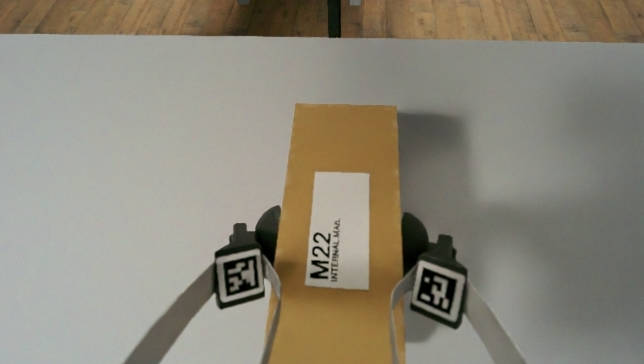

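Request:
{"method": "execute_actions", "body": {
  "actions": [
    {"r2":{"joints":{"lift_m":1.003}}}
  ],
  "cameras": []
}}

Request:
{"method": "execute_actions", "body": {
  "actions": [
    {"r2":{"joints":{"gripper_m":0.14}}}
  ],
  "cameras": []
}}

Request:
{"method": "execute_actions", "body": {
  "actions": [
    {"r2":{"joints":{"lift_m":1.06,"arm_m":0.3}}}
  ],
  "cameras": []
}}

Request:
{"method": "execute_actions", "body": {
  "actions": [
    {"r1":{"joints":{"arm_m":0.36}},"r2":{"base":{"translate_m":0.33}}}
  ],
  "cameras": ["r2_wrist_camera","r1_wrist_camera"]
}}

Scene clock: 235.03 s.
r1.base_odometry: x=+0.537 y=+0.815 heading=-2.480 (m, m, rad; r1's odometry frame)
r1.turned_by_wheels: +0.000 (rad since the last result)
r1.turned_by_imu: +0.000 (rad since the last result)
r1.base_tilt: forward=-1.7 right=-0.3 (deg)
r1.lidar_m: 2.06 2.14 2.95 0.92 1.93 2.82 2.73 1.04 0.76 0.74 0.77 1.05
r1.head_depth_mm: - - - - - 1247 1128 / - - - - - 1262 1136 / - - - - - 1272 1153 / 724 3611 799 644 1079 1269 1165 / - - 853 657 1054 1280 1172 / - - 876 670 1060 1285 1188 / - - 822 680 1065 1308 1200
r1.base_status: not commanded
r1.joint_positions: lift_m=+1.060 arm_m=+0.020 wrist_yaw_rad=+0.000 wrist_pitch_rad=-0.908 wrist_roll_rad=-0.017 gripper_m=+0.140 head_pan_rad=-1.563 head_tilt_rad=-0.704
r1.joint_status: not commanded
r1.motor_effort: left_wheel=-2(1) right_wheel=+2(2) lift_m=+40(40) arm_m=-2(2) wrist_yaw_rad=-1(1) wrist_pitch_rad=+4(4) wrist_roll_rad=+0(0) gripper_m=+0(0) head_pan_rad=-2(1) head_tilt_rad=+1(2) (%)
r1.hand_pose: x=-0.0215 y=-0.3039 z=+0.9816 quat_wxyz=(+0.641, +0.313, -0.630, -0.308) (m; r1's base frame)
r1.wrist_depth_mm: 341 344 348 349 347 352 350 / 697 700 361 358 348 349 348 / 849 853 845 832 833 822 813 / - - - - - - - / - - - - - - - / - - - - - - - / - - - - - - -
r2.base_odometry: x=+0.307 y=-0.542 heading=+1.650 (m, m, rad; r2's odometry frame)
r2.turned_by_wheels: +0.000 (rad since the last result)
r2.turned_by_imu: +0.000 (rad since the last result)
r2.base_tilt: forward=-1.3 right=+0.6 (deg)
r2.lidar_m: 2.71 2.82 3.74 3.63 2.83 2.09 2.03 0.91 0.68 0.66 0.69 0.96
r2.head_depth_mm: - 3587 808 620 901 1092 1186 / - 3671 811 619 914 1110 1198 / 1078 - 747 619 923 1129 1194 / 2632 3457 819 625 938 1147 1193 / 3026 3571 819 625 949 1167 1193 / - 3530 827 626 964 1175 1194 / - - 761 628 978 1194 1199
r2.base_status: not commanded
r2.joint_positions: lift_m=+1.003 arm_m=+0.500 wrist_yaw_rad=+0.000 wrist_pitch_rad=-0.915 wrist_roll_rad=+0.010 gripper_m=+0.019 head_pan_rad=-1.577 head_tilt_rad=-0.705
r2.joint_status: all done
r2.motor_effort: left_wheel=-2(1) right_wheel=+2(2) lift_m=+22(34) arm_m=+3(4) wrist_yaw_rad=+0(2) wrist_pitch_rad=+7(7) wrist_roll_rad=-2(2) gripper_m=-17(17) head_pan_rad=+5(5) head_tilt_rad=+3(2) (%)
r2.hand_pose: x=-0.0216 y=-0.7818 z=+0.9242 quat_wxyz=(+0.631, +0.311, -0.637, -0.314) (m; r2's base frame)
r2.wrist_depth_mm: 300 293 285 281 274 268 263 / 267 261 257 250 246 242 237 / 240 236 231 160 219 220 216 / 218 214 212 146 200 201 199 / 200 197 197 135 137 186 183 / 185 183 176 126 125 172 170 / 171 171 167 118 158 161 158
pictures: none
No camera images: the call's "cameras" was empty. Leave "cameras" out to get every camera's image.

Scene clock: 236.73 s.
r1.base_odometry: x=+0.537 y=+0.815 heading=-2.480 (m, m, rad; r1's odometry frame)
r1.turned_by_wheels: +0.000 (rad since the last result)
r1.turned_by_imu: +0.000 (rad since the last result)
r1.base_tilt: forward=-1.7 right=-0.3 (deg)
r1.lidar_m: 2.06 2.14 2.94 0.92 1.93 2.83 2.73 1.04 0.76 0.74 0.77 1.05
r1.head_depth_mm: - - - - - 1248 1128 / - - - - - 1261 1140 / - - - - - 1266 1147 / 725 3591 794 644 1078 1265 1156 / - - 854 657 1057 1285 1179 / - - 873 669 1066 1299 1185 / - - 819 682 1070 1308 1201
r1.base_status: not commanded
r1.joint_positions: lift_m=+1.060 arm_m=+0.020 wrist_yaw_rad=+0.000 wrist_pitch_rad=-0.908 wrist_roll_rad=-0.017 gripper_m=+0.140 head_pan_rad=-1.563 head_tilt_rad=-0.704
r1.joint_status: not commanded
r1.motor_effort: left_wheel=-1(1) right_wheel=+2(2) lift_m=+40(40) arm_m=-2(2) wrist_yaw_rad=-1(0) wrist_pitch_rad=+4(4) wrist_roll_rad=+0(0) gripper_m=+0(0) head_pan_rad=-2(2) head_tilt_rad=+2(1) (%)
r1.hand_pose: x=-0.0215 y=-0.3039 z=+0.9816 quat_wxyz=(+0.641, +0.313, -0.630, -0.308) (m; r1's base frame)
r1.wrist_depth_mm: 342 345 344 349 350 352 350 / 676 694 361 359 353 350 343 / 878 847 846 854 824 829 818 / - - - - - - - / - - - - - - - / - - - - - - - / - - - - - - -
r2.base_odometry: x=+0.307 y=-0.542 heading=+1.650 (m, m, rad; r2's odometry frame)
r2.turned_by_wheels: +0.000 (rad since the last result)
r2.turned_by_imu: +0.000 (rad since the last result)
r2.base_tilt: forward=-1.2 right=+0.4 (deg)
r2.lidar_m: 2.70 2.83 3.75 3.63 2.84 2.09 2.04 0.92 0.68 0.66 0.69 0.97
r2.head_depth_mm: - 3631 809 616 902 1098 1187 / - 3608 813 621 914 1106 1190 / 1085 - 749 620 926 1132 1196 / 2667 3490 785 621 937 1152 1194 / 2971 3555 824 625 945 1164 1196 / - 3463 827 627 960 1182 1197 / - - 762 627 972 1195 1203
r2.base_status: not commanded
r2.joint_positions: lift_m=+1.003 arm_m=+0.500 wrist_yaw_rad=+0.000 wrist_pitch_rad=-0.914 wrist_roll_rad=+0.010 gripper_m=+0.140 head_pan_rad=-1.577 head_tilt_rad=-0.705
r2.joint_status: all done
r2.motor_effort: left_wheel=-2(2) right_wheel=+2(2) lift_m=+22(22) arm_m=+3(3) wrist_yaw_rad=+0(0) wrist_pitch_rad=+6(7) wrist_roll_rad=-2(2) gripper_m=+0(90) head_pan_rad=+5(5) head_tilt_rad=+2(2) (%)
r2.hand_pose: x=-0.0216 y=-0.7821 z=+0.9244 quat_wxyz=(+0.631, +0.311, -0.637, -0.314) (m; r2's base frame)
r2.wrist_depth_mm: 300 295 287 281 275 269 264 / 268 261 257 252 247 241 238 / 240 237 232 164 220 220 216 / 218 215 211 150 201 201 198 / 200 200 194 137 185 188 184 / 185 186 179 128 170 - 171 / - 169 166 119 158 159 158
pictures: none
No camera images: the call's "cameras" was empty. Leave "cameras" out to get every camera's image.

Scene clock: 239.43 s.
r1.base_odometry: x=+0.537 y=+0.815 heading=-2.480 (m, m, rad; r1's odometry frame)
r1.turned_by_wheels: +0.000 (rad since the last result)
r1.turned_by_imu: +0.000 (rad since the last result)
r1.base_tilt: forward=-1.7 right=-0.3 (deg)
r1.lidar_m: 2.06 2.14 2.94 0.92 1.93 2.82 2.72 1.04 0.77 0.74 0.77 1.05
r1.head_depth_mm: - - - - - 1253 1128 / - - - - - 1269 1141 / - - - - - 1269 1155 / 868 3668 832 642 1081 1263 1166 / - - 853 657 1063 1283 1173 / - - 873 669 1066 1293 1182 / - - 821 679 1069 1310 1201
r1.base_status: not commanded
r1.joint_positions: lift_m=+1.060 arm_m=+0.020 wrist_yaw_rad=+0.000 wrist_pitch_rad=-0.908 wrist_roll_rad=-0.017 gripper_m=+0.140 head_pan_rad=-1.563 head_tilt_rad=-0.704
r1.joint_status: not commanded
r1.motor_effort: left_wheel=-1(2) right_wheel=+2(2) lift_m=+40(40) arm_m=-2(2) wrist_yaw_rad=-1(0) wrist_pitch_rad=+4(4) wrist_roll_rad=+0(0) gripper_m=+1(0) head_pan_rad=-2(2) head_tilt_rad=+2(2) (%)
r1.hand_pose: x=-0.0215 y=-0.3039 z=+0.9816 quat_wxyz=(+0.641, +0.313, -0.630, -0.308) (m; r1's base frame)
r1.wrist_depth_mm: 343 345 346 348 352 350 348 / 681 684 362 359 356 350 347 / 848 866 842 815 841 806 789 / - - - - - - - / - - - - - - - / - - - - - - - / - - - - - - -
r2.base_odometry: x=+0.307 y=-0.542 heading=+1.650 (m, m, rad; r2's odometry frame)
r2.turned_by_wheels: +0.000 (rad since the last result)
r2.turned_by_imu: +0.000 (rad since the last result)
r2.base_tilt: forward=-1.3 right=+0.4 (deg)
r2.lidar_m: 2.71 2.83 3.73 3.62 2.83 2.09 2.04 0.92 0.68 0.66 0.69 0.96
r2.head_depth_mm: - 3555 811 618 899 1094 1189 / - 3549 817 618 912 1109 1184 / - - 747 621 922 1126 1193 / 2704 3447 819 623 935 1150 1197 / 2990 3594 820 624 952 1172 1194 / - 3463 826 628 959 1183 1185 / - - 757 628 978 1202 1209
r2.base_status: not commanded
r2.joint_positions: lift_m=+1.060 arm_m=+0.300 wrist_yaw_rad=+0.000 wrist_pitch_rad=-0.913 wrist_roll_rad=+0.010 gripper_m=+0.140 head_pan_rad=-1.577 head_tilt_rad=-0.705
r2.joint_status: all done
r2.motor_effort: left_wheel=-2(2) right_wheel=+2(3) lift_m=+39(42) arm_m=-2(3) wrist_yaw_rad=+0(0) wrist_pitch_rad=+6(6) wrist_roll_rad=-2(2) gripper_m=+0(0) head_pan_rad=+4(5) head_tilt_rad=+2(2) (%)
r2.hand_pose: x=-0.0216 y=-0.5829 z=+0.9809 quat_wxyz=(+0.632, +0.310, -0.638, -0.313) (m; r2's base frame)
r2.wrist_depth_mm: 393 382 377 303 356 353 348 / 349 344 335 269 322 318 312 / 313 309 301 292 292 288 283 / 285 281 277 273 268 264 259 / 263 263 254 251 247 246 241 / 241 242 235 232 228 - 222 / 229 221 219 216 213 208 207
pictures: none
No camera images: the call's "cameras" was empty. Leave "cameras" out to get every camera's image.

Scene clock: 243.87 s.
r1.base_odometry: x=+0.537 y=+0.815 heading=-2.480 (m, m, rad; r1's odometry frame)
r1.turned_by_wheels: +0.000 (rad since the last result)
r1.turned_by_imu: +0.000 (rad since the last result)
r1.base_tilt: forward=-1.8 right=-0.3 (deg)
r1.lidar_m: 2.06 2.14 2.94 0.92 1.93 2.82 2.72 1.04 0.77 0.74 0.76 1.06
r1.head_depth_mm: - 3474 779 635 1031 1231 1132 / - 3598 778 626 1042 1246 1142 / - - 747 636 1042 1253 1159 / - - 790 644 1050 1269 1166 / - - 852 658 1057 1276 1176 / - - 875 670 1066 1291 1183 / - - 823 680 1071 1311 1201
r1.base_status: not commanded
r1.joint_positions: lift_m=+1.060 arm_m=+0.360 wrist_yaw_rad=+0.000 wrist_pitch_rad=-0.909 wrist_roll_rad=-0.017 gripper_m=+0.140 head_pan_rad=-1.563 head_tilt_rad=-0.704
r1.joint_status: all done
r1.motor_effort: left_wheel=-1(1) right_wheel=+2(2) lift_m=+40(40) arm_m=+2(3) wrist_yaw_rad=+1(0) wrist_pitch_rad=+5(4) wrist_roll_rad=+0(0) gripper_m=+0(0) head_pan_rad=-2(2) head_tilt_rad=+1(2) (%)
r1.hand_pose: x=-0.0216 y=-0.6432 z=+0.9815 quat_wxyz=(+0.641, +0.313, -0.629, -0.308) (m; r1's base frame)
r1.wrist_depth_mm: 337 341 339 346 344 347 335 / 309 312 310 252 315 316 313 / 287 286 286 234 289 289 294 / 264 267 260 223 267 271 271 / 247 251 248 245 249 255 254 / 232 227 232 234 233 - 234 / 214 218 218 219 218 219 220
r2.base_odometry: x=+0.281 y=-0.213 heading=+1.650 (m, m, rad; r2's odometry frame)
r2.turned_by_wheels: +0.000 (rad since the last result)
r2.turned_by_imu: -0.002 (rad since the last result)
r2.base_tilt: forward=-1.3 right=+0.4 (deg)
r2.lidar_m: 2.38 2.48 3.46 3.62 3.27 2.43 2.37 0.93 0.69 0.67 0.70 0.98
r2.head_depth_mm: - 3519 808 618 912 1111 1190 / - 2322 812 619 924 1133 1189 / - - 681 621 932 1140 1191 / 2957 3424 817 623 951 1163 1191 / - 3952 822 624 962 1177 1193 / - 704 725 626 974 1205 1201 / 560 627 712 814 987 1213 1197
r2.base_status: done
r2.joint_positions: lift_m=+1.060 arm_m=+0.300 wrist_yaw_rad=+0.000 wrist_pitch_rad=-0.913 wrist_roll_rad=+0.010 gripper_m=+0.140 head_pan_rad=-1.577 head_tilt_rad=-0.705
r2.joint_status: not commanded
r2.motor_effort: left_wheel=-2(2) right_wheel=+1(6) lift_m=+39(39) arm_m=-2(2) wrist_yaw_rad=+1(1) wrist_pitch_rad=+6(6) wrist_roll_rad=-2(2) gripper_m=+0(0) head_pan_rad=+6(4) head_tilt_rad=+2(2) (%)
r2.hand_pose: x=-0.0216 y=-0.5829 z=+0.9809 quat_wxyz=(+0.632, +0.310, -0.638, -0.313) (m; r2's base frame)
r2.wrist_depth_mm: 245 373 378 369 361 354 345 / 247 328 336 330 323 317 311 / 260 304 304 241 287 287 283 / 346 281 277 219 267 264 260 / 473 262 253 246 247 245 240 / 249 243 234 233 229 - 224 / 230 222 218 216 213 207 208
pictures: r1_wrist_camera, r2_wrist_camera
Images, in order (width x height): r1_wrist_camera 644x364, r2_wrist_camera 644x364.

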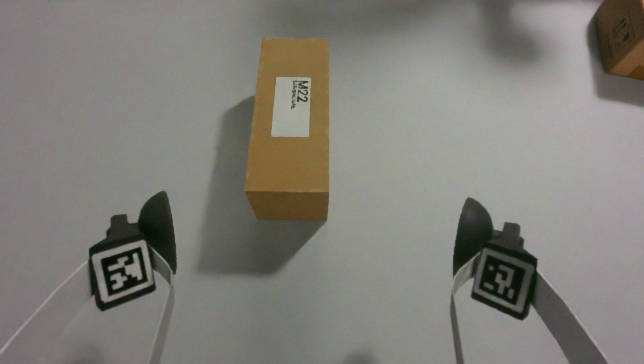

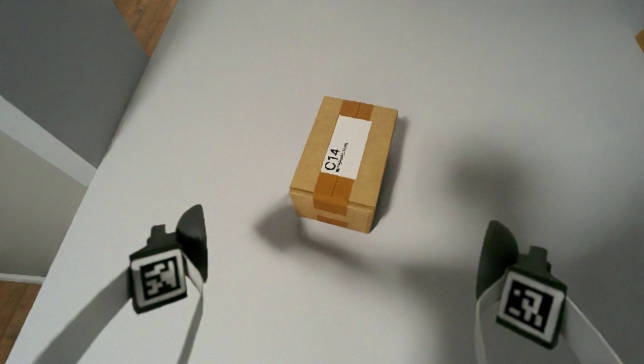

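Request:
{"method": "execute_actions", "body": {
  "actions": [
    {"r1":{"base":{"translate_m":0.016},"joints":{"arm_m":0.46}},"r2":{"base":{"translate_m":0.027},"joints":{"arm_m":0.388,"wrist_yaw_rad":-0.2}}}
  ],
  "cameras": []
}}

Request:
{"method": "execute_actions", "body": {
  "actions": [
    {"r1":{"joints":{"lift_m":1.002}},"r2":{"joints":{"lift_m":1.0}}}
  ],
  "cameras": ["r2_wrist_camera","r1_wrist_camera"]
}}

Scene clock: 252.00 s.
r1.base_odometry: x=+0.524 y=+0.806 heading=-2.480 (m, m, rad; r1's odometry frame)
r1.turned_by_wheels: +0.000 (rad since the last result)
r1.turned_by_imu: +0.000 (rad since the last result)
r1.base_tilt: forward=-1.8 right=-0.3 (deg)
r1.lidar_m: 2.05 2.13 2.93 0.92 1.98 2.84 2.74 1.04 0.76 0.74 0.77 1.05
r1.head_depth_mm: - 3673 779 636 1035 1231 1131 / 1417 3381 790 641 1038 1242 1139 / - 2253 744 633 1044 1259 1153 / - - 830 646 1047 1274 1161 / - - 854 658 1059 1279 1174 / - - 874 669 1061 1291 1186 / - - 809 680 1070 1309 1200
r1.base_status: done
r1.joint_positions: lift_m=+1.060 arm_m=+0.460 wrist_yaw_rad=+0.000 wrist_pitch_rad=-0.909 wrist_roll_rad=-0.017 gripper_m=+0.140 head_pan_rad=-1.563 head_tilt_rad=-0.704
r1.joint_status: all done
r1.motor_effort: left_wheel=-1(3) right_wheel=+2(8) lift_m=+40(40) arm_m=+2(1) wrist_yaw_rad=+0(0) wrist_pitch_rad=+5(5) wrist_roll_rad=+0(0) gripper_m=+0(0) head_pan_rad=-1(2) head_tilt_rad=+2(2) (%)
r1.hand_pose: x=-0.0216 y=-0.7432 z=+0.9815 quat_wxyz=(+0.641, +0.313, -0.629, -0.308) (m; r1's base frame)
r1.wrist_depth_mm: 340 341 342 340 351 346 349 / 309 309 314 316 316 317 318 / 283 287 288 289 291 288 292 / 266 268 267 209 268 270 270 / 245 252 248 195 249 254 253 / 233 230 231 183 234 - 236 / 215 216 218 171 219 219 221
r2.base_odometry: x=+0.279 y=-0.186 heading=+1.650 (m, m, rad; r2's odometry frame)
r2.turned_by_wheels: +0.000 (rad since the last result)
r2.turned_by_imu: +0.000 (rad since the last result)
r2.base_tilt: forward=-1.3 right=+0.4 (deg)
r2.lidar_m: 2.35 2.45 3.42 3.62 3.32 2.46 2.39 0.93 0.69 0.67 0.70 0.98
r2.head_depth_mm: - 3540 808 619 909 1110 1191 / - 3522 777 619 924 1132 1179 / - - 782 620 938 1156 1188 / 2922 3440 817 622 953 1163 1199 / - 3892 804 625 959 1181 1190 / 605 638 711 674 974 1206 1201 / 559 628 715 830 982 1217 1200
r2.base_status: done
r2.joint_positions: lift_m=+1.060 arm_m=+0.388 wrist_yaw_rad=-0.199 wrist_pitch_rad=-0.912 wrist_roll_rad=+0.010 gripper_m=+0.140 head_pan_rad=-1.577 head_tilt_rad=-0.705
r2.joint_status: all done
r2.motor_effort: left_wheel=-2(5) right_wheel=+2(7) lift_m=+39(39) arm_m=+3(4) wrist_yaw_rad=+0(2) wrist_pitch_rad=+6(6) wrist_roll_rad=-2(2) gripper_m=+0(0) head_pan_rad=+5(5) head_tilt_rad=+2(2) (%)
r2.hand_pose: x=-0.0488 y=-0.6676 z=+0.9809 quat_wxyz=(+0.597, +0.245, -0.665, -0.375) (m; r2's base frame)
r2.wrist_depth_mm: - 391 374 367 363 353 346 / - 342 336 329 320 317 305 / - 308 303 298 292 287 285 / 268 280 277 273 269 263 260 / 253 262 254 201 243 245 240 / 239 244 234 185 225 - 223 / 228 221 219 177 210 208 208
pictures: none
No camera images: the call's "cameras" was empty. Leave "cameras" out to get every camera's image.

Scene clock: 253.37 s.
r1.base_odometry: x=+0.524 y=+0.806 heading=-2.480 (m, m, rad; r1's odometry frame)
r1.turned_by_wheels: +0.000 (rad since the last result)
r1.turned_by_imu: +0.000 (rad since the last result)
r1.base_tilt: forward=-1.7 right=-0.2 (deg)
r1.lidar_m: 2.04 2.13 2.93 0.92 1.98 2.84 2.74 1.04 0.76 0.74 0.77 1.06
r1.head_depth_mm: - 1017 780 633 1033 1229 1129 / - 1541 788 642 1041 1244 1141 / - - 722 632 1049 1255 1154 / - - 827 646 1049 1264 1165 / - - 852 655 1057 1285 1175 / - - 873 669 1059 1297 1187 / - - 806 677 1068 1307 1196
r1.base_status: not commanded
r1.joint_positions: lift_m=+1.002 arm_m=+0.460 wrist_yaw_rad=+0.000 wrist_pitch_rad=-0.909 wrist_roll_rad=-0.017 gripper_m=+0.140 head_pan_rad=-1.563 head_tilt_rad=-0.704
r1.joint_status: all done
r1.motor_effort: left_wheel=-1(1) right_wheel=+2(2) lift_m=+24(31) arm_m=+2(3) wrist_yaw_rad=+0(0) wrist_pitch_rad=+4(5) wrist_roll_rad=+0(0) gripper_m=+1(0) head_pan_rad=-2(2) head_tilt_rad=+2(2) (%)
r1.hand_pose: x=-0.0216 y=-0.7432 z=+0.9241 quat_wxyz=(+0.641, +0.313, -0.629, -0.308) (m; r1's base frame)
r1.wrist_depth_mm: 259 258 261 262 263 264 265 / 235 236 239 238 239 240 242 / 217 220 216 158 221 221 222 / 203 203 201 146 205 204 206 / 189 192 183 136 190 193 191 / 178 175 173 127 177 - 178 / 163 165 122 119 166 167 168
r2.base_odometry: x=+0.279 y=-0.186 heading=+1.650 (m, m, rad; r2's odometry frame)
r2.turned_by_wheels: +0.000 (rad since the last result)
r2.turned_by_imu: +0.000 (rad since the last result)
r2.base_tilt: forward=-1.3 right=+0.5 (deg)
r2.lidar_m: 2.35 2.46 3.42 3.61 3.31 2.46 2.39 0.93 0.69 0.67 0.70 0.97
r2.head_depth_mm: - 3396 808 615 910 1112 1190 / - - 847 619 925 1123 1186 / - - 678 620 942 1136 1194 / 2922 3462 819 621 950 1166 1195 / - 3804 800 625 962 1191 1192 / 605 641 712 674 966 1198 1193 / 561 627 714 830 993 1221 1199
r2.base_status: not commanded
r2.joint_positions: lift_m=+1.000 arm_m=+0.388 wrist_yaw_rad=-0.199 wrist_pitch_rad=-0.912 wrist_roll_rad=+0.010 gripper_m=+0.140 head_pan_rad=-1.577 head_tilt_rad=-0.705
r2.joint_status: all done
r2.motor_effort: left_wheel=-1(1) right_wheel=+1(0) lift_m=+22(35) arm_m=+4(3) wrist_yaw_rad=+0(1) wrist_pitch_rad=+6(6) wrist_roll_rad=-2(2) gripper_m=+0(0) head_pan_rad=+5(4) head_tilt_rad=+2(2) (%)
r2.hand_pose: x=-0.0488 y=-0.6676 z=+0.9216 quat_wxyz=(+0.597, +0.245, -0.665, -0.375) (m; r2's base frame)
r2.wrist_depth_mm: - 291 285 278 271 266 260 / 277 259 253 249 245 240 235 / 237 233 229 225 221 217 214 / 216 212 209 149 195 198 197 / 197 197 191 137 180 185 180 / 182 184 176 127 129 - 169 / - 167 165 122 157 157 156
pictures: r1_wrist_camera, r2_wrist_camera
Images, in order (width x height): r1_wrist_camera 644x364, r2_wrist_camera 644x364.

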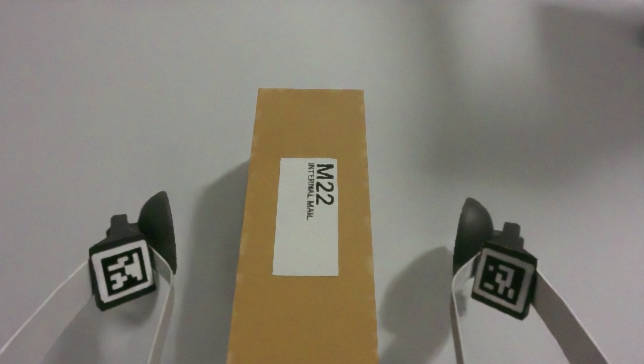

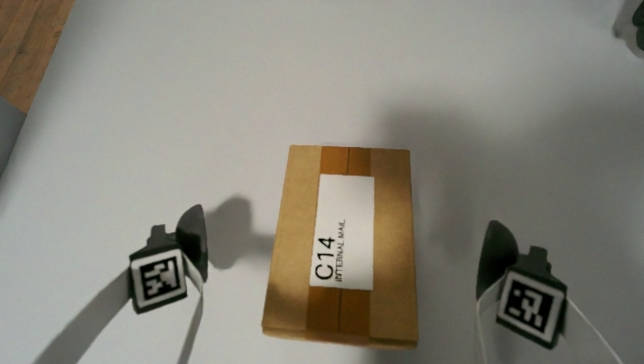

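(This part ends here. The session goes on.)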